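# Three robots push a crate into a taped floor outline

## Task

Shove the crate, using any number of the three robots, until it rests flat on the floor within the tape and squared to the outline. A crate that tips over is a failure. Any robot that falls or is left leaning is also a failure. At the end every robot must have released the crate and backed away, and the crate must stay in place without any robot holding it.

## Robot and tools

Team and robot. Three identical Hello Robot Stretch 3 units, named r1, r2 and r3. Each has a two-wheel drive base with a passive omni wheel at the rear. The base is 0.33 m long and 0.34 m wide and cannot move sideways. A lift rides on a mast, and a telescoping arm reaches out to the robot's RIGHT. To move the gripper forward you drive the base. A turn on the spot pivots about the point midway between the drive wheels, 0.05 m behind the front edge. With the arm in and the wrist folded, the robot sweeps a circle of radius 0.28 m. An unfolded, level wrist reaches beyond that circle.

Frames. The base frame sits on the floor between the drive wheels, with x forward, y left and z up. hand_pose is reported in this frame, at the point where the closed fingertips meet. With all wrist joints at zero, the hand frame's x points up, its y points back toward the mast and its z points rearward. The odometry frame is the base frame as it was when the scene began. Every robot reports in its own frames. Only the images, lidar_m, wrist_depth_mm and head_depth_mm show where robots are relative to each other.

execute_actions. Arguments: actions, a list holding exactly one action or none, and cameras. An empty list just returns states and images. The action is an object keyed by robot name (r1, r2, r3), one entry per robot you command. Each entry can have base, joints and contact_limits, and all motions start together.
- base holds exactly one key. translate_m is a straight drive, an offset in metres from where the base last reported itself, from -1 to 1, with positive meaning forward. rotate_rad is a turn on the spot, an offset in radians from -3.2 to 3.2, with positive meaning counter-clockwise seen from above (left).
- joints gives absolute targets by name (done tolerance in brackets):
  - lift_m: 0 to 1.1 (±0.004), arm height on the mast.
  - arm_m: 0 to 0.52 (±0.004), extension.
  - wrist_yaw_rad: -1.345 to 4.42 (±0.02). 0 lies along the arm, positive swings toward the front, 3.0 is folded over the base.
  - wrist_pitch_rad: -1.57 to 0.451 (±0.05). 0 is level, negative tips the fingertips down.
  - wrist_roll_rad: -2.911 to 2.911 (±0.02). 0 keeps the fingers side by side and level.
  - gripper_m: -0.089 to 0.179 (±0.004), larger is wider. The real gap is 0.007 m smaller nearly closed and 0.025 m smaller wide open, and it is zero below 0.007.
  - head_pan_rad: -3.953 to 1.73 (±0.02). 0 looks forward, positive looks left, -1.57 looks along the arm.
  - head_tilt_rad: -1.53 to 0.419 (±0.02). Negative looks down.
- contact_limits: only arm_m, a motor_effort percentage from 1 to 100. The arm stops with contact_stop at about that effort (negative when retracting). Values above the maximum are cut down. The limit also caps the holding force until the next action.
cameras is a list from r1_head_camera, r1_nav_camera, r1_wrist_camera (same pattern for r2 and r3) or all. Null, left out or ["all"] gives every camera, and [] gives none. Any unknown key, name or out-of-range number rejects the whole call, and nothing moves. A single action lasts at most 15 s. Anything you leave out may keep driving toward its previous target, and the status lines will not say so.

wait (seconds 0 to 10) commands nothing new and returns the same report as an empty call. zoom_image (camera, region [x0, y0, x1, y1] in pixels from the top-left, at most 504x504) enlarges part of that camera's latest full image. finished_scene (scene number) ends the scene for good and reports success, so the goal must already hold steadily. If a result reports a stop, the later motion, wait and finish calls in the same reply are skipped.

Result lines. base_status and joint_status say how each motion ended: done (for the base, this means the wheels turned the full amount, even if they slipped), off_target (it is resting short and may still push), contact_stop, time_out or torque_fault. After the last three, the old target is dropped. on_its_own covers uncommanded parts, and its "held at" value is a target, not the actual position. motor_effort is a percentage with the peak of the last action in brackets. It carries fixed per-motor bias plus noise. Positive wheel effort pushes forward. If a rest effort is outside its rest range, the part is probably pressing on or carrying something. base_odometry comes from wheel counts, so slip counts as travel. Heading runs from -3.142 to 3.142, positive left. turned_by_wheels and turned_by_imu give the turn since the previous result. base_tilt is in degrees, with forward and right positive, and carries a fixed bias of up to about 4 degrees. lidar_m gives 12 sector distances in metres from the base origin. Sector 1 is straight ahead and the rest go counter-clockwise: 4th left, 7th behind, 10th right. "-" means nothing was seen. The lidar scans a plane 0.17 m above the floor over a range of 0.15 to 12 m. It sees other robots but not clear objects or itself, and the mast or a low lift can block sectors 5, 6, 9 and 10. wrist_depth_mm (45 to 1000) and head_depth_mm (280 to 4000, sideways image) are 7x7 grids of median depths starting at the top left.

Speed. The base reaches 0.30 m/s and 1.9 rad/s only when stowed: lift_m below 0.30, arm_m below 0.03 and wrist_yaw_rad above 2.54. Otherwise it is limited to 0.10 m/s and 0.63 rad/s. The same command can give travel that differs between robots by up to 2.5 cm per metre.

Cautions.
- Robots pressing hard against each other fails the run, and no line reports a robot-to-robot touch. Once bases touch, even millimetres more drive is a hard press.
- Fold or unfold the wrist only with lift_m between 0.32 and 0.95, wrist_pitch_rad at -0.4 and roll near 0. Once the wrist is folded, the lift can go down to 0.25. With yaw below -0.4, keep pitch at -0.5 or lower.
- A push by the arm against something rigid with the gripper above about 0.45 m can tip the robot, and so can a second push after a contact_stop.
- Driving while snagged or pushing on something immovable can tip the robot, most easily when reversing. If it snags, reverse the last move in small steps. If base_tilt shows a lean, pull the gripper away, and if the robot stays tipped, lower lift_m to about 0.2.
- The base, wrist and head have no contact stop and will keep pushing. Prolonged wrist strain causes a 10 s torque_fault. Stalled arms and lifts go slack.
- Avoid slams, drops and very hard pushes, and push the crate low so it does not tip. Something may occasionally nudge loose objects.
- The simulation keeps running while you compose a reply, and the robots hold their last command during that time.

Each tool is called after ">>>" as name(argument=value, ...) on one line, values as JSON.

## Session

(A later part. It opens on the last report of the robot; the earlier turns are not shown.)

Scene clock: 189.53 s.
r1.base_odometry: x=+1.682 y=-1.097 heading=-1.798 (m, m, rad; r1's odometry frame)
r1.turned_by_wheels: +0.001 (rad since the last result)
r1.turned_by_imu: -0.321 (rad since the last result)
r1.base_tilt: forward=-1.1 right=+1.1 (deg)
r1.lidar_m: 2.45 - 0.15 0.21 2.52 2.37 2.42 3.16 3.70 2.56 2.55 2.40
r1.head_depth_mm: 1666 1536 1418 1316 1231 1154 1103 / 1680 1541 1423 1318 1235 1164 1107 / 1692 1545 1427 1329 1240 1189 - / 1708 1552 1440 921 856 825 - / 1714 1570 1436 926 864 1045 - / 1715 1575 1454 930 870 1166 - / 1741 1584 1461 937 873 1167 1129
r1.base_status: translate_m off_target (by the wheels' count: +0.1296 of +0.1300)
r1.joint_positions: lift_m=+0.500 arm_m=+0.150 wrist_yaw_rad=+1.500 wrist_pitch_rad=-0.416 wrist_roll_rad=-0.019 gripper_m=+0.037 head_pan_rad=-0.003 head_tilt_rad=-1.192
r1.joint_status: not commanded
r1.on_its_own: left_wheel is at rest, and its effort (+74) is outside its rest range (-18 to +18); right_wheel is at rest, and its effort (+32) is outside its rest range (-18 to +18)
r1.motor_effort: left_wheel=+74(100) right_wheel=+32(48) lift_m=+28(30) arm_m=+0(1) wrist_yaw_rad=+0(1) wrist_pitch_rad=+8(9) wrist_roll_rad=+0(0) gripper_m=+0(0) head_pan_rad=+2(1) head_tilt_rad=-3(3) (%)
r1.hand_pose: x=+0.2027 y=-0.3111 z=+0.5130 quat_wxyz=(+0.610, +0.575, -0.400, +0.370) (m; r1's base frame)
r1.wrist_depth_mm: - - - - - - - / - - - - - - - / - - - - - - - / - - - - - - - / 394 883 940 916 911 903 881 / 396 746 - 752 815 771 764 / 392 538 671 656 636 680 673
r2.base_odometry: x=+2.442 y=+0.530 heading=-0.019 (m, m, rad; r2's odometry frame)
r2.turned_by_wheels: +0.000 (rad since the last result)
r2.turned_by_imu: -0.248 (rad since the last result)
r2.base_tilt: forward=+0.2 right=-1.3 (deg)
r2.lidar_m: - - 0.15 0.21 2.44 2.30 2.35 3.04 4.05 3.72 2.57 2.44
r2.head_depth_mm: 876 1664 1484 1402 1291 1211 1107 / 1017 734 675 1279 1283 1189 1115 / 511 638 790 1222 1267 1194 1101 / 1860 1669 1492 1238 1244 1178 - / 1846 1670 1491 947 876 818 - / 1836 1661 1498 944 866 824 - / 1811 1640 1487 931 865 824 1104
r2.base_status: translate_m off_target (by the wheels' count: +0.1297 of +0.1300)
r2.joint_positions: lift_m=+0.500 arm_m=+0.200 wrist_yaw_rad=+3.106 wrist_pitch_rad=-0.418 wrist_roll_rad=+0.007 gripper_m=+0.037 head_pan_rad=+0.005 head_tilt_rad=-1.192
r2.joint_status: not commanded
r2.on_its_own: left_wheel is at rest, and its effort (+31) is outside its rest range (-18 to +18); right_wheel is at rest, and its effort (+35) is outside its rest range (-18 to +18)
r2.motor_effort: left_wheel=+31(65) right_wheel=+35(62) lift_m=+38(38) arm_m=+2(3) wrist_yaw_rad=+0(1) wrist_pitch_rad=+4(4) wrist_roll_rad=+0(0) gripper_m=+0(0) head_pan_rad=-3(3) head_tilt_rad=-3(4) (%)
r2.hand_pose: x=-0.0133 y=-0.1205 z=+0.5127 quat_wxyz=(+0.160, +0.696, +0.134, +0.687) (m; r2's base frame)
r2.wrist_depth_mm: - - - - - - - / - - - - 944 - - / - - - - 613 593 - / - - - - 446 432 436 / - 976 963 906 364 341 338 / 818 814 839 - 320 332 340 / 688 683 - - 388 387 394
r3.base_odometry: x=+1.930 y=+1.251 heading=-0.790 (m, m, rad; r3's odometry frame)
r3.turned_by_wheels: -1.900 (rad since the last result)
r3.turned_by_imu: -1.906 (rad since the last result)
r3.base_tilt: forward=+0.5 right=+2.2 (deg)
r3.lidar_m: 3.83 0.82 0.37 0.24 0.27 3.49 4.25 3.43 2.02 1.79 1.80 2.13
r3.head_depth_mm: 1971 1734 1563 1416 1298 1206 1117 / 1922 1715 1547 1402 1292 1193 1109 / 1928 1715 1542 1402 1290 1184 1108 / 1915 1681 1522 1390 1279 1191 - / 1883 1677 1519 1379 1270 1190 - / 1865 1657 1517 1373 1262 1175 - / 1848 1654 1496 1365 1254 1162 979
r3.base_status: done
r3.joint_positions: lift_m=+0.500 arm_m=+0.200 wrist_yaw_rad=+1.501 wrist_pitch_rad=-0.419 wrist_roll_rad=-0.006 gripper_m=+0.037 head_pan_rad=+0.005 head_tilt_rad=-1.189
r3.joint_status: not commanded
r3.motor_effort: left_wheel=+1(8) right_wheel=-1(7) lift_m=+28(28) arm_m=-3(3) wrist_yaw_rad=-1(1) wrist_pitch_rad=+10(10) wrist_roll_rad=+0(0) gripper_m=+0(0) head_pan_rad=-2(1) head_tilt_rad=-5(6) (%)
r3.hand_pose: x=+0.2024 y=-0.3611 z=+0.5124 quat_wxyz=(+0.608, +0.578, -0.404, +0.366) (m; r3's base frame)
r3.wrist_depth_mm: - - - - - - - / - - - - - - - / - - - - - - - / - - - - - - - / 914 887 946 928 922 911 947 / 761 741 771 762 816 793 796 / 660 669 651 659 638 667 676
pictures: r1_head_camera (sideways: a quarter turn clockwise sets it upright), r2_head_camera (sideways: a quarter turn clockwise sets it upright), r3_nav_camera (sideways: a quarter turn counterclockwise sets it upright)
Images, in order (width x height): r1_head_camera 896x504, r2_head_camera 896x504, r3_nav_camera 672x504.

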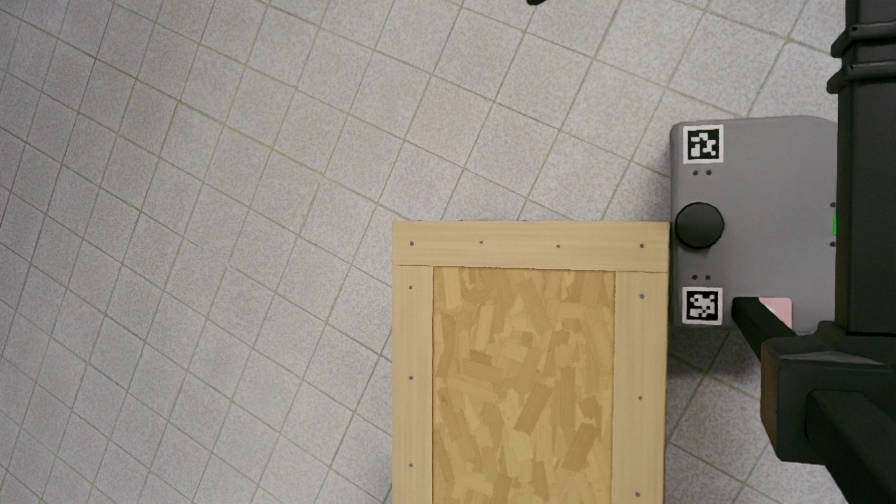

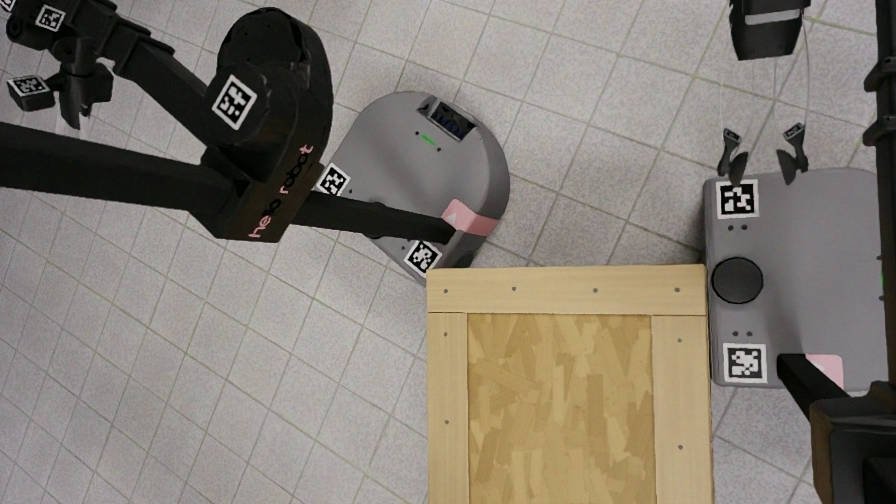

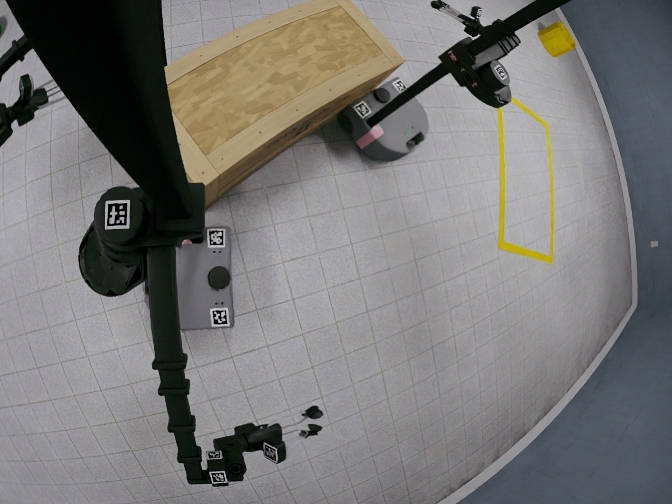

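>>> execute_actions(actions=[{"r1":{"base":{"translate_m":0.2},"joints":{"arm_m":0.25}},"r2":{"base":{"translate_m":0.2}},"r3":{"base":{"translate_m":-0.4}}}], cameras=[])

>>> execute_actions(actions=[{"r3":{"base":{"rotate_rad":0.6}}}], cameras=["r3_head_camera","r2_head_camera","r1_head_camera"])

Scene clock: 197.23 s.
r1.base_odometry: x=+1.637 y=-1.292 heading=-1.798 (m, m, rad; r1's odometry frame)
r1.turned_by_wheels: +0.000 (rad since the last result)
r1.turned_by_imu: +0.001 (rad since the last result)
r1.base_tilt: forward=-1.1 right=+1.1 (deg)
r1.lidar_m: 2.45 - 0.15 0.21 2.52 2.37 2.42 3.17 3.70 2.57 2.54 2.41
r1.head_depth_mm: 1664 1535 1414 1317 1230 1151 1100 / 1683 1536 1418 1321 1238 1166 1105 / 1686 1546 1425 1327 1238 1186 - / 1698 1556 1436 923 860 825 - / 1721 1561 1445 931 867 1048 - / 1715 1575 1452 933 870 1163 - / 1729 1579 1460 935 873 1171 1133
r1.base_status: translate_m off_target (by the wheels' count: +0.1996 of +0.2000)
r1.joint_positions: lift_m=+0.500 arm_m=+0.250 wrist_yaw_rad=+1.500 wrist_pitch_rad=-0.416 wrist_roll_rad=-0.019 gripper_m=+0.037 head_pan_rad=-0.003 head_tilt_rad=-1.192
r1.joint_status: all done
r1.on_its_own: left_wheel is at rest, and its effort (+67) is outside its rest range (-18 to +18); right_wheel is at rest, and its effort (+39) is outside its rest range (-18 to +18)
r1.motor_effort: left_wheel=+67(76) right_wheel=+39(40) lift_m=+28(28) arm_m=+4(1) wrist_yaw_rad=+0(0) wrist_pitch_rad=+8(8) wrist_roll_rad=+1(0) gripper_m=+0(1) head_pan_rad=+2(2) head_tilt_rad=-3(3) (%)
r1.hand_pose: x=+0.2027 y=-0.4107 z=+0.5130 quat_wxyz=(+0.610, +0.575, -0.400, +0.370) (m; r1's base frame)
r1.wrist_depth_mm: - - - - - - - / - - - - - - - / - - - - - - - / - - - - - - - / 914 936 911 907 916 901 916 / 733 759 - 747 787 788 766 / 521 641 664 656 670 662 652
r2.base_odometry: x=+2.642 y=+0.526 heading=-0.018 (m, m, rad; r2's odometry frame)
r2.turned_by_wheels: +0.001 (rad since the last result)
r2.turned_by_imu: +0.002 (rad since the last result)
r2.base_tilt: forward=+0.1 right=-1.3 (deg)
r2.lidar_m: - - 0.15 0.21 2.44 2.29 2.35 3.03 4.06 3.71 0.47 0.58
r2.head_depth_mm: 1909 1694 1539 1231 1133 1209 1107 / 1869 1683 1530 1399 1244 1189 1114 / 1870 1683 1525 1388 1268 1201 1102 / 1846 1664 1515 1372 1240 1175 - / 1851 1666 1498 948 872 819 - / 1849 1640 1491 941 866 819 - / 1815 1635 1492 932 865 826 1107
r2.base_status: translate_m off_target (by the wheels' count: +0.1996 of +0.2000)
r2.joint_positions: lift_m=+0.500 arm_m=+0.200 wrist_yaw_rad=+3.106 wrist_pitch_rad=-0.418 wrist_roll_rad=+0.007 gripper_m=+0.037 head_pan_rad=+0.005 head_tilt_rad=-1.192
r2.joint_status: not commanded
r2.on_its_own: left_wheel is at rest, and its effort (+45) is outside its rest range (-18 to +18); right_wheel is at rest, and its effort (+38) is outside its rest range (-18 to +18)
r2.motor_effort: left_wheel=+45(46) right_wheel=+38(39) lift_m=+38(39) arm_m=+2(3) wrist_yaw_rad=+0(0) wrist_pitch_rad=+4(4) wrist_roll_rad=+0(0) gripper_m=+1(0) head_pan_rad=-3(3) head_tilt_rad=-4(4) (%)
r2.hand_pose: x=-0.0133 y=-0.1205 z=+0.5127 quat_wxyz=(+0.160, +0.696, +0.134, +0.687) (m; r2's base frame)
r2.wrist_depth_mm: - - - - - - - / - - - - 952 - - / - - - - 612 589 - / - - - - 455 435 428 / - 977 975 916 365 342 337 / 820 813 845 - 325 333 335 / 691 684 - - 393 397 393
r3.base_odometry: x=+1.649 y=+1.536 heading=-0.790 (m, m, rad; r3's odometry frame)
r3.turned_by_wheels: +0.000 (rad since the last result)
r3.turned_by_imu: +0.003 (rad since the last result)
r3.base_tilt: forward=+0.5 right=+2.2 (deg)
r3.lidar_m: 4.03 0.42 0.43 0.53 2.87 3.38 3.85 3.59 2.12 1.88 1.89 2.23
r3.head_depth_mm: 1967 1725 1562 1419 1306 1195 1113 / 1935 1722 1544 1417 1293 1196 1111 / 1899 1710 1545 1406 1279 1191 1109 / 1896 1690 1528 1392 1271 1197 - / 1895 1693 1515 1378 1269 1183 - / 1868 1670 1517 1366 1259 1183 - / 1851 1656 1498 1364 1119 1156 1097
r3.base_status: done
r3.joint_positions: lift_m=+0.500 arm_m=+0.200 wrist_yaw_rad=+1.501 wrist_pitch_rad=-0.419 wrist_roll_rad=-0.006 gripper_m=+0.037 head_pan_rad=+0.005 head_tilt_rad=-1.189
r3.joint_status: not commanded
r3.motor_effort: left_wheel=+3(3) right_wheel=-1(8) lift_m=+29(29) arm_m=-3(3) wrist_yaw_rad=-1(1) wrist_pitch_rad=+10(10) wrist_roll_rad=+0(0) gripper_m=+0(0) head_pan_rad=-1(1) head_tilt_rad=-5(5) (%)
r3.hand_pose: x=+0.2024 y=-0.3611 z=+0.5124 quat_wxyz=(+0.608, +0.578, -0.404, +0.366) (m; r3's base frame)
r3.wrist_depth_mm: - - - - - - - / - - - - - - - / - - - - - - - / - - - - - - - / 874 895 918 896 941 916 940 / 759 750 797 749 780 775 791 / 648 665 643 679 646 654 665
pictures: none
No camera images: the call's "cameras" was empty. Leave "cameras" out to get every camera's image.

Scene clock: 199.13 s.
r1.base_odometry: x=+1.637 y=-1.292 heading=-1.798 (m, m, rad; r1's odometry frame)
r1.turned_by_wheels: +0.000 (rad since the last result)
r1.turned_by_imu: +0.000 (rad since the last result)
r1.base_tilt: forward=-1.1 right=+1.1 (deg)
r1.lidar_m: 2.46 - 0.15 0.21 2.51 2.37 2.43 3.18 3.69 2.56 2.56 2.40
r1.head_depth_mm: 1668 1533 1417 1315 1230 1153 1094 / 1678 1542 1418 1323 1234 1171 1109 / 1698 1546 1434 1329 1242 1190 - / 1700 1555 1440 920 860 825 - / 1696 1568 1438 926 870 1045 - / 1707 1577 1455 933 869 1165 - / 1729 1591 1457 937 873 1170 1129
r1.base_status: not commanded
r1.joint_positions: lift_m=+0.500 arm_m=+0.250 wrist_yaw_rad=+1.500 wrist_pitch_rad=-0.416 wrist_roll_rad=-0.019 gripper_m=+0.037 head_pan_rad=-0.003 head_tilt_rad=-1.192
r1.joint_status: not commanded
r1.on_its_own: left_wheel is at rest, and its effort (+66) is outside its rest range (-18 to +18); right_wheel is at rest, and its effort (+39) is outside its rest range (-18 to +18)
r1.motor_effort: left_wheel=+66(66) right_wheel=+39(39) lift_m=+28(28) arm_m=+4(4) wrist_yaw_rad=+0(1) wrist_pitch_rad=+8(8) wrist_roll_rad=+0(0) gripper_m=+0(0) head_pan_rad=+2(2) head_tilt_rad=-2(2) (%)
r1.hand_pose: x=+0.2027 y=-0.4107 z=+0.5130 quat_wxyz=(+0.610, +0.575, -0.400, +0.370) (m; r1's base frame)
r1.wrist_depth_mm: - - - - - - - / - - - - - - - / - - - - - - - / - - - - - - - / 892 868 913 917 922 921 909 / 735 772 - 761 798 746 737 / 515 644 659 657 663 668 666
r2.base_odometry: x=+2.642 y=+0.526 heading=-0.018 (m, m, rad; r2's odometry frame)
r2.turned_by_wheels: +0.000 (rad since the last result)
r2.turned_by_imu: +0.000 (rad since the last result)
r2.base_tilt: forward=+0.2 right=-1.3 (deg)
r2.lidar_m: - - 0.15 0.20 2.43 2.30 2.34 3.03 4.05 3.72 0.55 0.58
r2.head_depth_mm: 1898 1647 1537 1220 1163 1199 1115 / 1892 1660 1525 1372 1267 1186 1112 / 1870 1677 1520 1388 1275 1195 1104 / 1871 1664 1511 1384 1241 1173 - / 1856 1654 1509 944 871 821 - / 1841 1651 1492 936 869 820 - / 1823 1638 1478 934 863 830 1101
r2.base_status: not commanded
r2.joint_positions: lift_m=+0.500 arm_m=+0.200 wrist_yaw_rad=+3.106 wrist_pitch_rad=-0.418 wrist_roll_rad=+0.007 gripper_m=+0.037 head_pan_rad=+0.005 head_tilt_rad=-1.192
r2.joint_status: not commanded
r2.on_its_own: left_wheel is at rest, and its effort (+45) is outside its rest range (-18 to +18); right_wheel is at rest, and its effort (+38) is outside its rest range (-18 to +18)
r2.motor_effort: left_wheel=+45(45) right_wheel=+38(38) lift_m=+38(38) arm_m=+2(2) wrist_yaw_rad=-1(0) wrist_pitch_rad=+3(3) wrist_roll_rad=+0(0) gripper_m=+0(0) head_pan_rad=-3(3) head_tilt_rad=-4(4) (%)
r2.hand_pose: x=-0.0133 y=-0.1205 z=+0.5127 quat_wxyz=(+0.160, +0.696, +0.134, +0.687) (m; r2's base frame)
r2.wrist_depth_mm: - - - - - - - / - - - - 962 - - / - - - - 616 594 - / - - - - 455 433 424 / - 980 949 900 361 346 336 / 823 796 816 - 328 337 338 / 703 689 - - 389 382 397
r3.base_odometry: x=+1.649 y=+1.536 heading=-0.190 (m, m, rad; r3's odometry frame)
r3.turned_by_wheels: +0.600 (rad since the last result)
r3.turned_by_imu: +0.602 (rad since the last result)
r3.base_tilt: forward=+0.5 right=+2.2 (deg)
r3.lidar_m: 0.42 0.43 0.57 2.89 3.56 3.85 3.18 2.04 1.88 1.90 2.35 4.69
r3.head_depth_mm: 1974 1730 1567 1425 1308 1195 1112 / 1931 1731 1554 1407 1294 1198 1107 / 1946 1646 1540 1400 1286 1186 1111 / 1848 1502 1521 1393 1274 1191 - / 1847 1175 1058 980 1257 1186 - / 1293 1147 1039 972 1248 1178 - / 1272 1140 1029 963 1233 1155 1095
r3.base_status: done
r3.joint_positions: lift_m=+0.500 arm_m=+0.200 wrist_yaw_rad=+1.501 wrist_pitch_rad=-0.419 wrist_roll_rad=-0.006 gripper_m=+0.037 head_pan_rad=+0.005 head_tilt_rad=-1.189
r3.joint_status: not commanded
r3.motor_effort: left_wheel=-3(7) right_wheel=+3(9) lift_m=+28(28) arm_m=-4(3) wrist_yaw_rad=-1(0) wrist_pitch_rad=+10(10) wrist_roll_rad=+0(0) gripper_m=+0(0) head_pan_rad=-2(1) head_tilt_rad=-5(6) (%)
r3.hand_pose: x=+0.2024 y=-0.3611 z=+0.5124 quat_wxyz=(+0.608, +0.578, -0.404, +0.366) (m; r3's base frame)
r3.wrist_depth_mm: - - - - - - - / 832 941 - - - - - / 566 759 - - - - - / 474 748 - - - - - / 452 715 912 934 926 898 954 / 464 708 794 765 793 765 765 / 528 650 672 665 645 668 668
pictures: r1_head_camera (sideways: a quarter turn clockwise sets it upright), r2_head_camera (sideways: a quarter turn clockwise sets it upright), r3_head_camera (sideways: a quarter turn clockwise sets it upright)
Images, in order (width x height): r1_head_camera 896x504, r2_head_camera 896x504, r3_head_camera 896x504.

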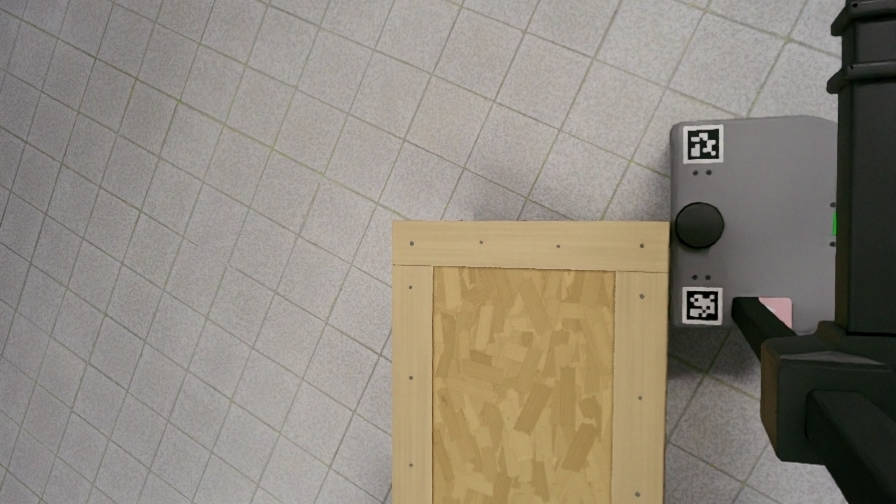

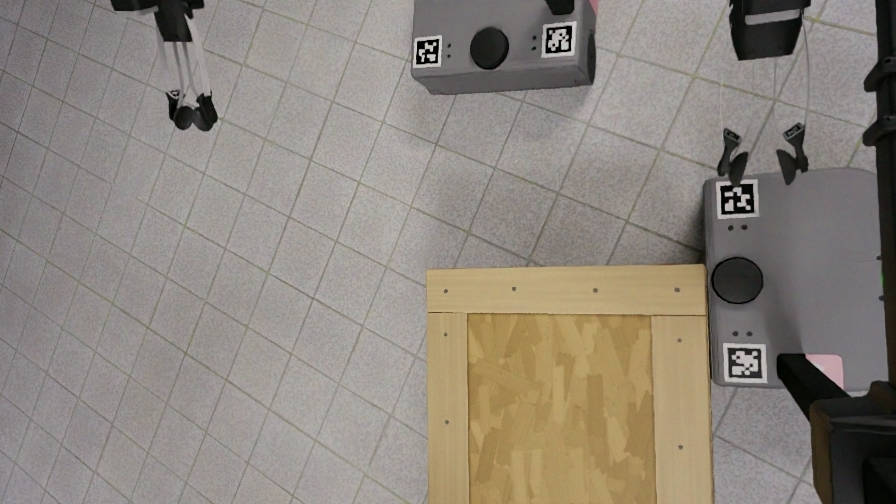

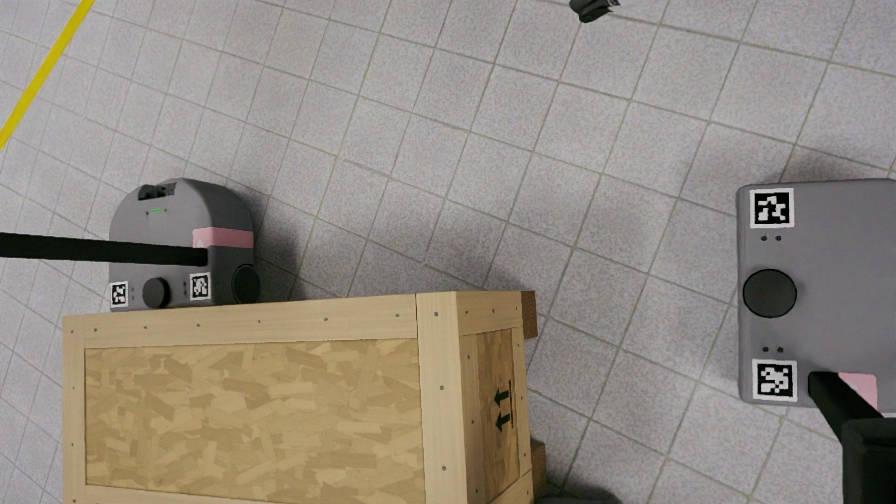

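>>> execute_actions(actions=[{"r1":{"base":{"translate_m":-0.008}},"r2":{"base":{"translate_m":-0.008}},"r3":{"base":{"rotate_rad":0.05}}}], cameras=[])

>>> execute_actions(actions=[{"r3":{"base":{"translate_m":0.36}}}], cameras=[])

>>> execute_actions(actions=[{"r1":{"base":{"translate_m":0.25}},"r2":{"base":{"translate_m":0.25}},"r3":{"base":{"translate_m":0.25}}}], cameras=["r3_head_camera","r2_head_camera","r1_head_camera"])

Scene clock: 205.30 s.
r1.base_odometry: x=+1.639 y=-1.284 heading=-1.798 (m, m, rad; r1's odometry frame)
r1.turned_by_wheels: +0.000 (rad since the last result)
r1.turned_by_imu: +0.000 (rad since the last result)
r1.base_tilt: forward=-1.0 right=+1.2 (deg)
r1.lidar_m: 2.46 - 0.15 0.24 2.50 2.36 2.42 3.18 3.70 2.57 2.54 2.40
r1.head_depth_mm: 1667 1533 1413 1318 1231 1150 1099 / 1679 1544 1419 1319 1233 1165 1107 / 1699 1549 1430 1325 1240 1191 - / 1696 1557 1431 921 862 1006 - / 1719 1560 1451 927 866 1165 - / 1732 1569 1445 932 870 1170 - / 1739 1578 1460 934 872 1174 1130
r1.base_status: done
r1.joint_positions: lift_m=+0.500 arm_m=+0.250 wrist_yaw_rad=+1.500 wrist_pitch_rad=-0.416 wrist_roll_rad=-0.019 gripper_m=+0.037 head_pan_rad=-0.003 head_tilt_rad=-1.192
r1.joint_status: not commanded
r1.motor_effort: left_wheel=-1(61) right_wheel=+0(37) lift_m=+28(28) arm_m=+3(4) wrist_yaw_rad=+0(0) wrist_pitch_rad=+8(8) wrist_roll_rad=+0(0) gripper_m=+1(1) head_pan_rad=+2(1) head_tilt_rad=-3(3) (%)
r1.hand_pose: x=+0.2027 y=-0.4107 z=+0.5130 quat_wxyz=(+0.610, +0.575, -0.400, +0.370) (m; r1's base frame)
r1.wrist_depth_mm: - - - - - - - / - - - - - - - / - - - - - - - / - - - - - - - / 882 883 948 909 916 941 882 / 717 765 - 782 782 774 769 / 519 665 658 669 662 663 653
r2.base_odometry: x=+2.634 y=+0.526 heading=-0.018 (m, m, rad; r2's odometry frame)
r2.turned_by_wheels: +0.000 (rad since the last result)
r2.turned_by_imu: +0.001 (rad since the last result)
r2.base_tilt: forward=+0.2 right=-1.3 (deg)
r2.lidar_m: - - 0.15 0.23 2.42 2.29 2.34 3.04 4.05 3.74 0.56 0.58
r2.head_depth_mm: 1885 1623 1534 1215 1162 1205 1112 / 1876 1626 1531 1371 1268 1184 1108 / 1883 1667 1506 1382 1276 1195 1103 / 1867 1672 1515 1380 1254 1174 - / 1832 1653 1510 945 870 826 - / 1833 1642 1497 937 868 828 - / 1820 1638 1481 934 862 826 1099
r2.base_status: done
r2.joint_positions: lift_m=+0.500 arm_m=+0.200 wrist_yaw_rad=+3.106 wrist_pitch_rad=-0.418 wrist_roll_rad=+0.007 gripper_m=+0.037 head_pan_rad=+0.005 head_tilt_rad=-1.192
r2.joint_status: not commanded
r2.motor_effort: left_wheel=+0(42) right_wheel=+0(37) lift_m=+38(38) arm_m=+2(2) wrist_yaw_rad=-1(0) wrist_pitch_rad=+4(4) wrist_roll_rad=+0(0) gripper_m=+0(0) head_pan_rad=-3(2) head_tilt_rad=-5(4) (%)
r2.hand_pose: x=-0.0133 y=-0.1205 z=+0.5127 quat_wxyz=(+0.160, +0.696, +0.134, +0.687) (m; r2's base frame)
r2.wrist_depth_mm: - - - - - - - / - - - - 957 - - / - - - - 606 600 - / - - - - 452 440 425 / - 970 981 900 360 341 336 / 827 802 824 - 322 333 343 / 697 660 - - 393 386 393
r3.base_odometry: x=+1.649 y=+1.536 heading=-0.141 (m, m, rad; r3's odometry frame)
r3.turned_by_wheels: +0.050 (rad since the last result)
r3.turned_by_imu: +0.051 (rad since the last result)
r3.base_tilt: forward=+0.5 right=+2.2 (deg)
r3.lidar_m: 0.42 0.43 0.57 2.91 3.72 3.85 3.00 2.00 1.88 1.91 2.44 4.84
r3.head_depth_mm: 1960 1738 1562 1420 1303 1198 1114 / 1927 1727 1543 1405 1298 1198 1110 / 1892 1542 1545 1405 1285 1191 1116 / 1921 1503 1516 1375 1280 1190 - / 1289 1157 1044 979 1255 1194 - / 1288 1151 1038 970 1244 1184 - / 1785 1136 1032 969 1229 1159 1098
r3.base_status: done
r3.joint_positions: lift_m=+0.500 arm_m=+0.200 wrist_yaw_rad=+1.501 wrist_pitch_rad=-0.419 wrist_roll_rad=-0.006 gripper_m=+0.037 head_pan_rad=+0.005 head_tilt_rad=-1.189
r3.joint_status: not commanded
r3.motor_effort: left_wheel=-3(10) right_wheel=+3(8) lift_m=+29(28) arm_m=-3(3) wrist_yaw_rad=+0(0) wrist_pitch_rad=+10(10) wrist_roll_rad=+0(0) gripper_m=+0(0) head_pan_rad=-1(1) head_tilt_rad=-6(5) (%)
r3.hand_pose: x=+0.2024 y=-0.3611 z=+0.5124 quat_wxyz=(+0.608, +0.578, -0.404, +0.366) (m; r3's base frame)
r3.wrist_depth_mm: - - - - - - - / 853 830 - - - - - / 581 669 - - - - - / 450 658 - - - - - / 431 663 912 908 958 905 927 / 463 650 770 768 808 769 786 / 530 596 667 656 651 654 665
pictures: none
No camera images: the call's "cameras" was empty. Leave "cameras" out to get every camera's image.

Scene clock: 209.83 s.
r1.base_odometry: x=+1.639 y=-1.284 heading=-1.798 (m, m, rad; r1's odometry frame)
r1.turned_by_wheels: +0.000 (rad since the last result)
r1.turned_by_imu: +0.001 (rad since the last result)
r1.base_tilt: forward=-1.1 right=+1.2 (deg)
r1.lidar_m: 2.46 - 0.15 0.24 2.51 2.37 2.42 3.15 3.70 2.56 2.55 2.41
r1.head_depth_mm: 1665 1530 1413 1315 1228 1152 1097 / 1689 1540 1429 1317 1232 1162 1108 / 1690 1544 1427 1331 1235 1184 - / 1704 1557 1433 920 856 1008 - / 1701 1561 1447 927 865 1170 - / 1720 1576 1448 932 869 1167 - / 1726 1573 1455 935 874 1172 1127
r1.base_status: not commanded
r1.joint_positions: lift_m=+0.500 arm_m=+0.250 wrist_yaw_rad=+1.500 wrist_pitch_rad=-0.416 wrist_roll_rad=-0.019 gripper_m=+0.037 head_pan_rad=-0.003 head_tilt_rad=-1.192
r1.joint_status: not commanded
r1.motor_effort: left_wheel=+0(0) right_wheel=+0(0) lift_m=+29(28) arm_m=+5(4) wrist_yaw_rad=+0(0) wrist_pitch_rad=+8(8) wrist_roll_rad=+0(0) gripper_m=+1(1) head_pan_rad=+2(2) head_tilt_rad=-3(2) (%)
r1.hand_pose: x=+0.2027 y=-0.4107 z=+0.5130 quat_wxyz=(+0.610, +0.575, -0.400, +0.370) (m; r1's base frame)
r1.wrist_depth_mm: - - - - - - - / - - - - - - - / - - - - - - - / - - - - - - - / 903 877 918 910 899 909 891 / 741 754 - 780 776 767 783 / 513 658 652 653 639 660 665
r2.base_odometry: x=+2.634 y=+0.526 heading=-0.018 (m, m, rad; r2's odometry frame)
r2.turned_by_wheels: +0.000 (rad since the last result)
r2.turned_by_imu: +0.001 (rad since the last result)
r2.base_tilt: forward=+0.2 right=-1.3 (deg)
r2.lidar_m: - - 0.15 0.23 2.43 2.29 2.33 3.01 4.05 3.74 2.58 0.30
r2.head_depth_mm: 1907 336 558 583 1292 1208 1108 / 1882 746 495 575 1247 1186 1110 / 1875 1658 1524 1171 1138 1194 1101 / 1850 1591 1511 1218 1135 1180 - / 1855 1611 1495 947 868 828 - / 1834 1646 1492 939 870 828 - / 1812 1657 1478 932 861 826 1104
r2.base_status: not commanded
r2.joint_positions: lift_m=+0.500 arm_m=+0.200 wrist_yaw_rad=+3.106 wrist_pitch_rad=-0.418 wrist_roll_rad=+0.007 gripper_m=+0.037 head_pan_rad=+0.005 head_tilt_rad=-1.192
r2.joint_status: not commanded
r2.motor_effort: left_wheel=+0(0) right_wheel=+0(0) lift_m=+38(38) arm_m=+2(2) wrist_yaw_rad=+0(0) wrist_pitch_rad=+3(3) wrist_roll_rad=+0(0) gripper_m=+0(0) head_pan_rad=-2(3) head_tilt_rad=-5(4) (%)
r2.hand_pose: x=-0.0133 y=-0.1205 z=+0.5127 quat_wxyz=(+0.160, +0.696, +0.134, +0.687) (m; r2's base frame)
r2.wrist_depth_mm: - - - - - - - / - - - - 969 - - / - - - - 617 583 - / - - - - 444 430 428 / - - 960 925 364 342 335 / 825 824 830 - 325 334 341 / 678 693 - - 388 395 398
r3.base_odometry: x=+2.005 y=+1.485 heading=-0.141 (m, m, rad; r3's odometry frame)
r3.turned_by_wheels: +0.000 (rad since the last result)
r3.turned_by_imu: +0.000 (rad since the last result)
r3.base_tilt: forward=+0.5 right=+2.2 (deg)
r3.lidar_m: - - 0.15 0.23 3.51 4.18 3.24 2.18 2.03 2.06 2.63 4.53
r3.head_depth_mm: 1914 1739 1568 1425 1309 1202 1112 / 786 1726 1553 1407 1301 1191 1108 / 781 1426 1366 1396 1286 1188 1104 / 1903 1692 1348 1392 1259 1183 - / 1900 1692 1047 951 878 818 - / 1872 1665 1042 948 874 817 - / 1864 1654 1035 940 866 818 1098
r3.base_status: done
r3.joint_positions: lift_m=+0.500 arm_m=+0.200 wrist_yaw_rad=+1.501 wrist_pitch_rad=-0.419 wrist_roll_rad=-0.006 gripper_m=+0.037 head_pan_rad=+0.005 head_tilt_rad=-1.189
r3.joint_status: not commanded
r3.motor_effort: left_wheel=-3(4) right_wheel=+3(9) lift_m=+29(28) arm_m=-4(3) wrist_yaw_rad=-1(0) wrist_pitch_rad=+10(10) wrist_roll_rad=+0(0) gripper_m=+0(0) head_pan_rad=+0(2) head_tilt_rad=-5(6) (%)
r3.hand_pose: x=+0.2024 y=-0.3611 z=+0.5124 quat_wxyz=(+0.608, +0.578, -0.404, +0.366) (m; r3's base frame)
r3.wrist_depth_mm: - - - - - - - / - - - - - - - / 565 693 - - - - - / 451 677 828 - - - - / 438 683 839 912 927 916 959 / 431 640 774 784 784 772 782 / 431 605 643 660 657 695 666
pictures: none
No camera images: the call's "cameras" was empty. Leave "cameras" out to get every camera's image.

Scene clock: 213.97 s.
r1.base_odometry: x=+1.583 y=-1.527 heading=-1.798 (m, m, rad; r1's odometry frame)
r1.turned_by_wheels: +0.000 (rad since the last result)
r1.turned_by_imu: +0.102 (rad since the last result)
r1.base_tilt: forward=-1.1 right=+1.2 (deg)
r1.lidar_m: 2.44 - 0.15 0.21 2.50 2.44 2.55 3.58 2.56 2.54 2.41 2.34
r1.head_depth_mm: 1665 1521 1414 1310 1230 1155 1100 / 1676 1544 1416 1321 1232 1163 1105 / 1685 1549 1426 1331 1237 1191 - / 1701 1560 1436 921 860 824 - / 1700 1564 1443 929 866 1049 - / 1726 1567 1448 933 869 1168 - / 1730 1576 1454 935 873 1172 1129
r1.base_status: translate_m off_target (by the wheels' count: +0.2497 of +0.2500)
r1.joint_positions: lift_m=+0.500 arm_m=+0.250 wrist_yaw_rad=+1.499 wrist_pitch_rad=-0.417 wrist_roll_rad=-0.019 gripper_m=+0.037 head_pan_rad=-0.003 head_tilt_rad=-1.192
r1.joint_status: not commanded
r1.on_its_own: left_wheel is at rest, and its effort (+43) is outside its rest range (-18 to +18); right_wheel is at rest, and its effort (+32) is outside its rest range (-18 to +18)
r1.motor_effort: left_wheel=+43(81) right_wheel=+32(47) lift_m=+28(28) arm_m=+4(4) wrist_yaw_rad=+0(1) wrist_pitch_rad=+8(8) wrist_roll_rad=+0(0) gripper_m=+0(0) head_pan_rad=+2(2) head_tilt_rad=-3(3) (%)
r1.hand_pose: x=+0.2026 y=-0.4109 z=+0.5130 quat_wxyz=(+0.610, +0.575, -0.401, +0.370) (m; r1's base frame)
r1.wrist_depth_mm: - - - - - - - / - - - - - - - / - - - - - - - / - - - - - - - / 901 908 925 908 883 922 901 / 742 764 - 766 802 791 761 / 510 666 656 666 649 663 650
r2.base_odometry: x=+2.883 y=+0.522 heading=-0.018 (m, m, rad; r2's odometry frame)
r2.turned_by_wheels: +0.000 (rad since the last result)
r2.turned_by_imu: +0.101 (rad since the last result)
r2.base_tilt: forward=+0.2 right=-1.3 (deg)
r2.lidar_m: - - 0.15 0.21 2.39 2.33 2.44 3.40 4.06 3.31 2.48 0.30
r2.head_depth_mm: 1938 317 557 577 1287 1198 1110 / 1879 766 457 578 1258 1190 1120 / 1864 1627 1517 752 1145 1191 1102 / 1861 1598 1519 1206 1124 1178 - / 1850 1616 1499 942 872 817 - / 1836 1649 1493 941 865 822 - / 1813 1634 1483 933 862 827 1107
r2.base_status: translate_m off_target (by the wheels' count: +0.2497 of +0.2500)
r2.joint_positions: lift_m=+0.500 arm_m=+0.200 wrist_yaw_rad=+3.106 wrist_pitch_rad=-0.418 wrist_roll_rad=+0.007 gripper_m=+0.037 head_pan_rad=+0.005 head_tilt_rad=-1.192
r2.joint_status: not commanded
r2.on_its_own: left_wheel is at rest, and its effort (+32) is outside its rest range (-18 to +18); right_wheel is at rest, and its effort (+34) is outside its rest range (-18 to +18)
r2.motor_effort: left_wheel=+32(61) right_wheel=+34(46) lift_m=+37(38) arm_m=+2(2) wrist_yaw_rad=-1(1) wrist_pitch_rad=+4(4) wrist_roll_rad=+0(1) gripper_m=+0(0) head_pan_rad=-3(3) head_tilt_rad=-4(4) (%)
r2.hand_pose: x=-0.0133 y=-0.1205 z=+0.5127 quat_wxyz=(+0.160, +0.696, +0.134, +0.687) (m; r2's base frame)
r2.wrist_depth_mm: - - - - - - - / - - - - 979 - - / - - - - 612 582 - / - - - - 440 436 425 / - 979 974 910 364 345 334 / 819 828 830 - 322 336 339 / 698 701 - - 389 384 395
r3.base_odometry: x=+2.252 y=+1.450 heading=-0.141 (m, m, rad; r3's odometry frame)
r3.turned_by_wheels: +0.000 (rad since the last result)
r3.turned_by_imu: +0.122 (rad since the last result)
r3.base_tilt: forward=+0.5 right=+2.2 (deg)
r3.lidar_m: - - 0.15 0.20 3.95 4.23 2.82 2.09 2.02 2.11 2.93 4.47
r3.head_depth_mm: 1896 1735 1569 1420 1300 1200 1108 / 776 1698 1537 1406 1293 1199 1104 / 773 1423 1346 1401 1286 1191 1108 / 1908 1697 1331 1377 1265 1186 - / 1863 1679 1044 957 873 820 - / 1868 1661 1038 950 875 814 - / 1854 1652 1031 945 864 815 1096
r3.base_status: translate_m off_target (by the wheels' count: +0.2497 of +0.2500)
r3.joint_positions: lift_m=+0.500 arm_m=+0.200 wrist_yaw_rad=+1.501 wrist_pitch_rad=-0.419 wrist_roll_rad=-0.006 gripper_m=+0.037 head_pan_rad=+0.005 head_tilt_rad=-1.189
r3.joint_status: not commanded
r3.on_its_own: left_wheel is at rest, and its effort (+49) is outside its rest range (-18 to +18); right_wheel is at rest, and its effort (+50) is outside its rest range (-18 to +18)
r3.motor_effort: left_wheel=+49(55) right_wheel=+50(56) lift_m=+29(28) arm_m=-3(3) wrist_yaw_rad=+0(0) wrist_pitch_rad=+10(11) wrist_roll_rad=+0(0) gripper_m=+1(1) head_pan_rad=-1(2) head_tilt_rad=-6(5) (%)
r3.hand_pose: x=+0.2024 y=-0.3610 z=+0.5124 quat_wxyz=(+0.608, +0.578, -0.404, +0.366) (m; r3's base frame)
r3.wrist_depth_mm: - - - - - - - / - - - - - - - / 573 653 - - - - - / 455 650 829 - - - - / 427 644 805 926 922 922 924 / 426 628 776 761 778 781 784 / 422 602 648 663 647 658 659
pictures: r1_head_camera (sideways: a quarter turn clockwise sets it upright), r2_head_camera (sideways: a quarter turn clockwise sets it upright), r3_head_camera (sideways: a quarter turn clockwise sets it upright)
Images, in order (width x height): r1_head_camera 896x504, r2_head_camera 896x504, r3_head_camera 896x504.

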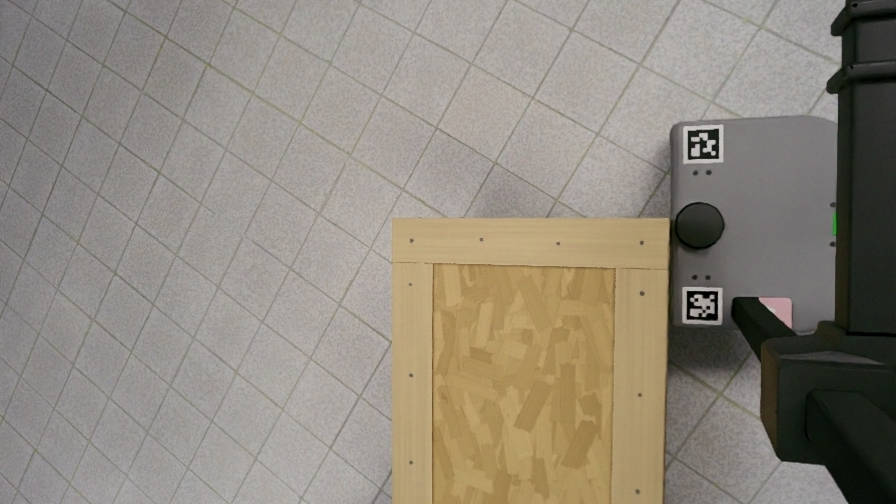

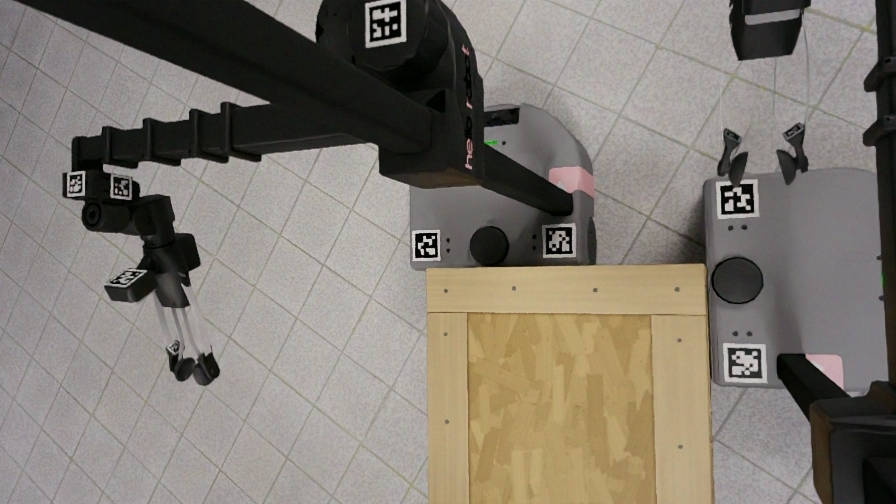

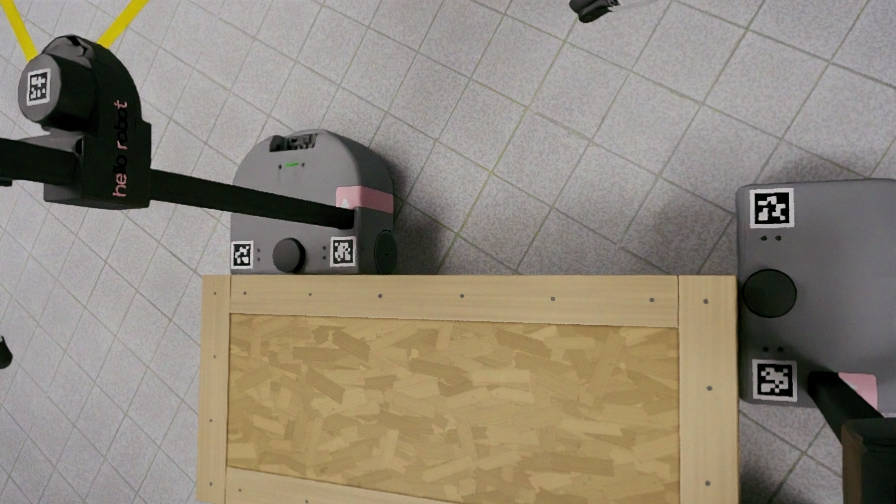

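>>> execute_actions(actions=[{"r1":{"base":{"translate_m":0.5}},"r2":{"base":{"translate_m":0.5}},"r3":{"base":{"translate_m":0.5},"joints":{"arm_m":0.1}}}], cameras=["r3_head_camera","r2_head_camera"])

Scene clock: 221.80 s.
r1.base_odometry: x=+1.470 y=-2.014 heading=-1.798 (m, m, rad; r1's odometry frame)
r1.turned_by_wheels: +0.000 (rad since the last result)
r1.turned_by_imu: +0.211 (rad since the last result)
r1.base_tilt: forward=-1.1 right=+1.3 (deg)
r1.lidar_m: 2.51 - 0.15 0.21 2.58 2.58 2.95 3.72 2.51 2.59 2.21 2.20
r1.head_depth_mm: 1670 1527 1412 1311 1229 1154 1101 / 1680 1534 1419 1327 1238 1165 1106 / 1684 1552 1429 1332 1240 1186 - / 1691 1556 1439 921 858 826 - / 1705 1561 1451 932 866 1047 - / 1720 1579 1453 932 868 1164 - / 1720 1592 1459 937 874 1170 1133
r1.base_status: translate_m off_target (by the wheels' count: +0.4997 of +0.5000)
r1.joint_positions: lift_m=+0.500 arm_m=+0.250 wrist_yaw_rad=+1.499 wrist_pitch_rad=-0.417 wrist_roll_rad=-0.019 gripper_m=+0.037 head_pan_rad=-0.003 head_tilt_rad=-1.192
r1.joint_status: not commanded
r1.on_its_own: left_wheel is at rest, and its effort (+53) is outside its rest range (-18 to +18); right_wheel is at rest, and its effort (+38) is outside its rest range (-18 to +18)
r1.motor_effort: left_wheel=+53(67) right_wheel=+38(45) lift_m=+28(28) arm_m=+4(4) wrist_yaw_rad=+0(0) wrist_pitch_rad=+8(8) wrist_roll_rad=+0(0) gripper_m=+0(1) head_pan_rad=+2(2) head_tilt_rad=-3(3) (%)
r1.hand_pose: x=+0.2026 y=-0.4109 z=+0.5130 quat_wxyz=(+0.610, +0.575, -0.401, +0.370) (m; r1's base frame)
r1.wrist_depth_mm: - - - - - - - / - - - - - - - / - - - - - - - / - - - - - - - / 909 889 930 898 892 886 931 / 731 770 - 778 777 757 768 / 520 657 663 653 660 659 665
r2.base_odometry: x=+3.383 y=+0.513 heading=-0.018 (m, m, rad; r2's odometry frame)
r2.turned_by_wheels: +0.001 (rad since the last result)
r2.turned_by_imu: +0.208 (rad since the last result)
r2.base_tilt: forward=+0.2 right=-1.3 (deg)
r2.lidar_m: - - 0.15 0.21 2.39 2.39 2.74 4.07 4.07 2.74 2.35 0.30
r2.head_depth_mm: 1912 317 558 576 1284 1200 1109 / 1881 1608 456 578 1255 1181 1117 / 1874 802 1517 749 1141 1199 1100 / 1864 895 1516 1204 1119 1176 - / 1850 1656 1495 946 868 818 - / 1834 1643 1499 940 871 821 - / 1834 1645 1494 935 864 824 1110
r2.base_status: translate_m off_target (by the wheels' count: +0.4996 of +0.5000)
r2.joint_positions: lift_m=+0.500 arm_m=+0.200 wrist_yaw_rad=+3.106 wrist_pitch_rad=-0.418 wrist_roll_rad=+0.007 gripper_m=+0.037 head_pan_rad=+0.005 head_tilt_rad=-1.192
r2.joint_status: not commanded
r2.on_its_own: left_wheel is at rest, and its effort (+42) is outside its rest range (-18 to +18); right_wheel is at rest, and its effort (+34) is outside its rest range (-18 to +18)
r2.motor_effort: left_wheel=+42(48) right_wheel=+34(38) lift_m=+39(38) arm_m=+2(2) wrist_yaw_rad=-1(1) wrist_pitch_rad=+4(3) wrist_roll_rad=+0(0) gripper_m=+1(0) head_pan_rad=-3(3) head_tilt_rad=-4(4) (%)
r2.hand_pose: x=-0.0133 y=-0.1205 z=+0.5127 quat_wxyz=(+0.160, +0.696, +0.134, +0.687) (m; r2's base frame)
r2.wrist_depth_mm: - - - - - - - / - - - - 943 - - / - - - - 617 590 - / - - - - 445 433 425 / - - 984 923 367 340 338 / 818 788 812 - 321 335 338 / 690 679 - - 391 384 397
r3.base_odometry: x=+2.747 y=+1.380 heading=-0.141 (m, m, rad; r3's odometry frame)
r3.turned_by_wheels: +0.000 (rad since the last result)
r3.turned_by_imu: +0.210 (rad since the last result)
r3.base_tilt: forward=+0.5 right=+2.2 (deg)
r3.lidar_m: - - 0.15 0.20 4.33 4.26 2.34 2.00 2.00 2.27 3.78 4.39
r3.head_depth_mm: 1896 1749 1562 1418 1310 - 1092 / 781 1693 1525 1405 1304 1195 1104 / 775 1631 1351 1396 1283 1187 1107 / 1901 1697 1337 1366 1270 1187 - / 1881 1680 1047 953 878 818 - / 1868 1670 1040 950 874 814 - / 1853 1651 1032 946 862 819 1098
r3.base_status: translate_m off_target (by the wheels' count: +0.4997 of +0.5000)
r3.joint_positions: lift_m=+0.500 arm_m=+0.100 wrist_yaw_rad=+1.501 wrist_pitch_rad=-0.418 wrist_roll_rad=-0.006 gripper_m=+0.037 head_pan_rad=+0.005 head_tilt_rad=-1.189
r3.joint_status: all done
r3.on_its_own: left_wheel is at rest, and its effort (+47) is outside its rest range (-18 to +18); right_wheel is at rest, and its effort (+45) is outside its rest range (-18 to +18)
r3.motor_effort: left_wheel=+47(52) right_wheel=+45(51) lift_m=+29(28) arm_m=-3(2) wrist_yaw_rad=-1(1) wrist_pitch_rad=+10(10) wrist_roll_rad=+0(0) gripper_m=+0(0) head_pan_rad=-2(1) head_tilt_rad=-6(5) (%)
r3.hand_pose: x=+0.2024 y=-0.2610 z=+0.5125 quat_wxyz=(+0.608, +0.578, -0.404, +0.366) (m; r3's base frame)
r3.wrist_depth_mm: - - - - - - - / - - - - - - - / 574 582 762 - - - - / 432 479 780 973 - - - / 351 454 767 872 901 918 933 / 313 449 743 746 793 766 770 / 306 415 664 651 643 682 675
pictures: r2_head_camera (sideways: a quarter turn clockwise sets it upright), r3_head_camera (sideways: a quarter turn clockwise sets it upright)
Images, in order (width x height): r2_head_camera 896x504, r3_head_camera 896x504.

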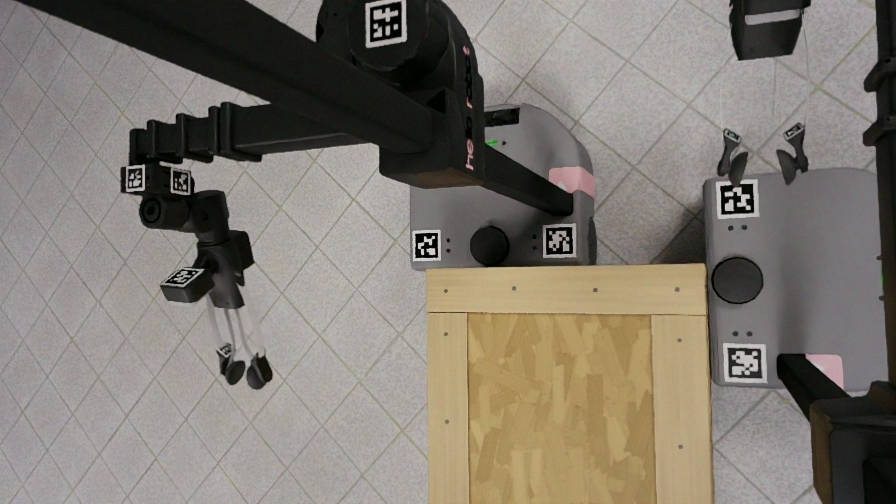

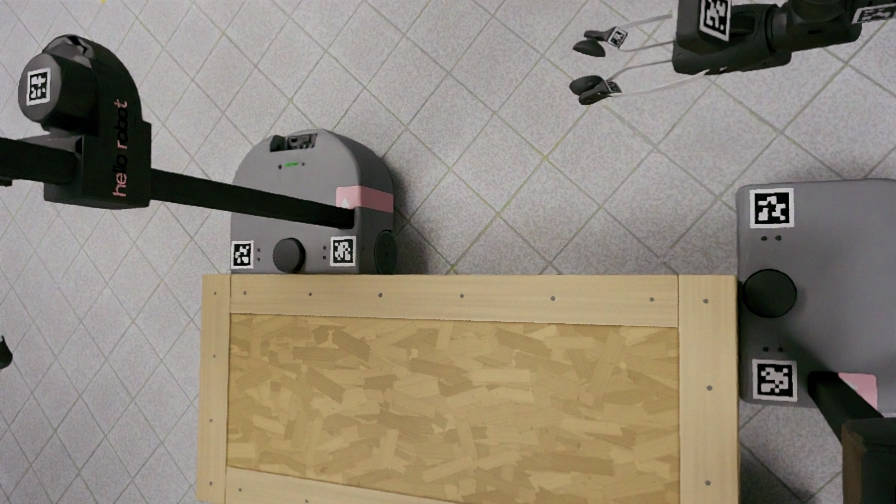

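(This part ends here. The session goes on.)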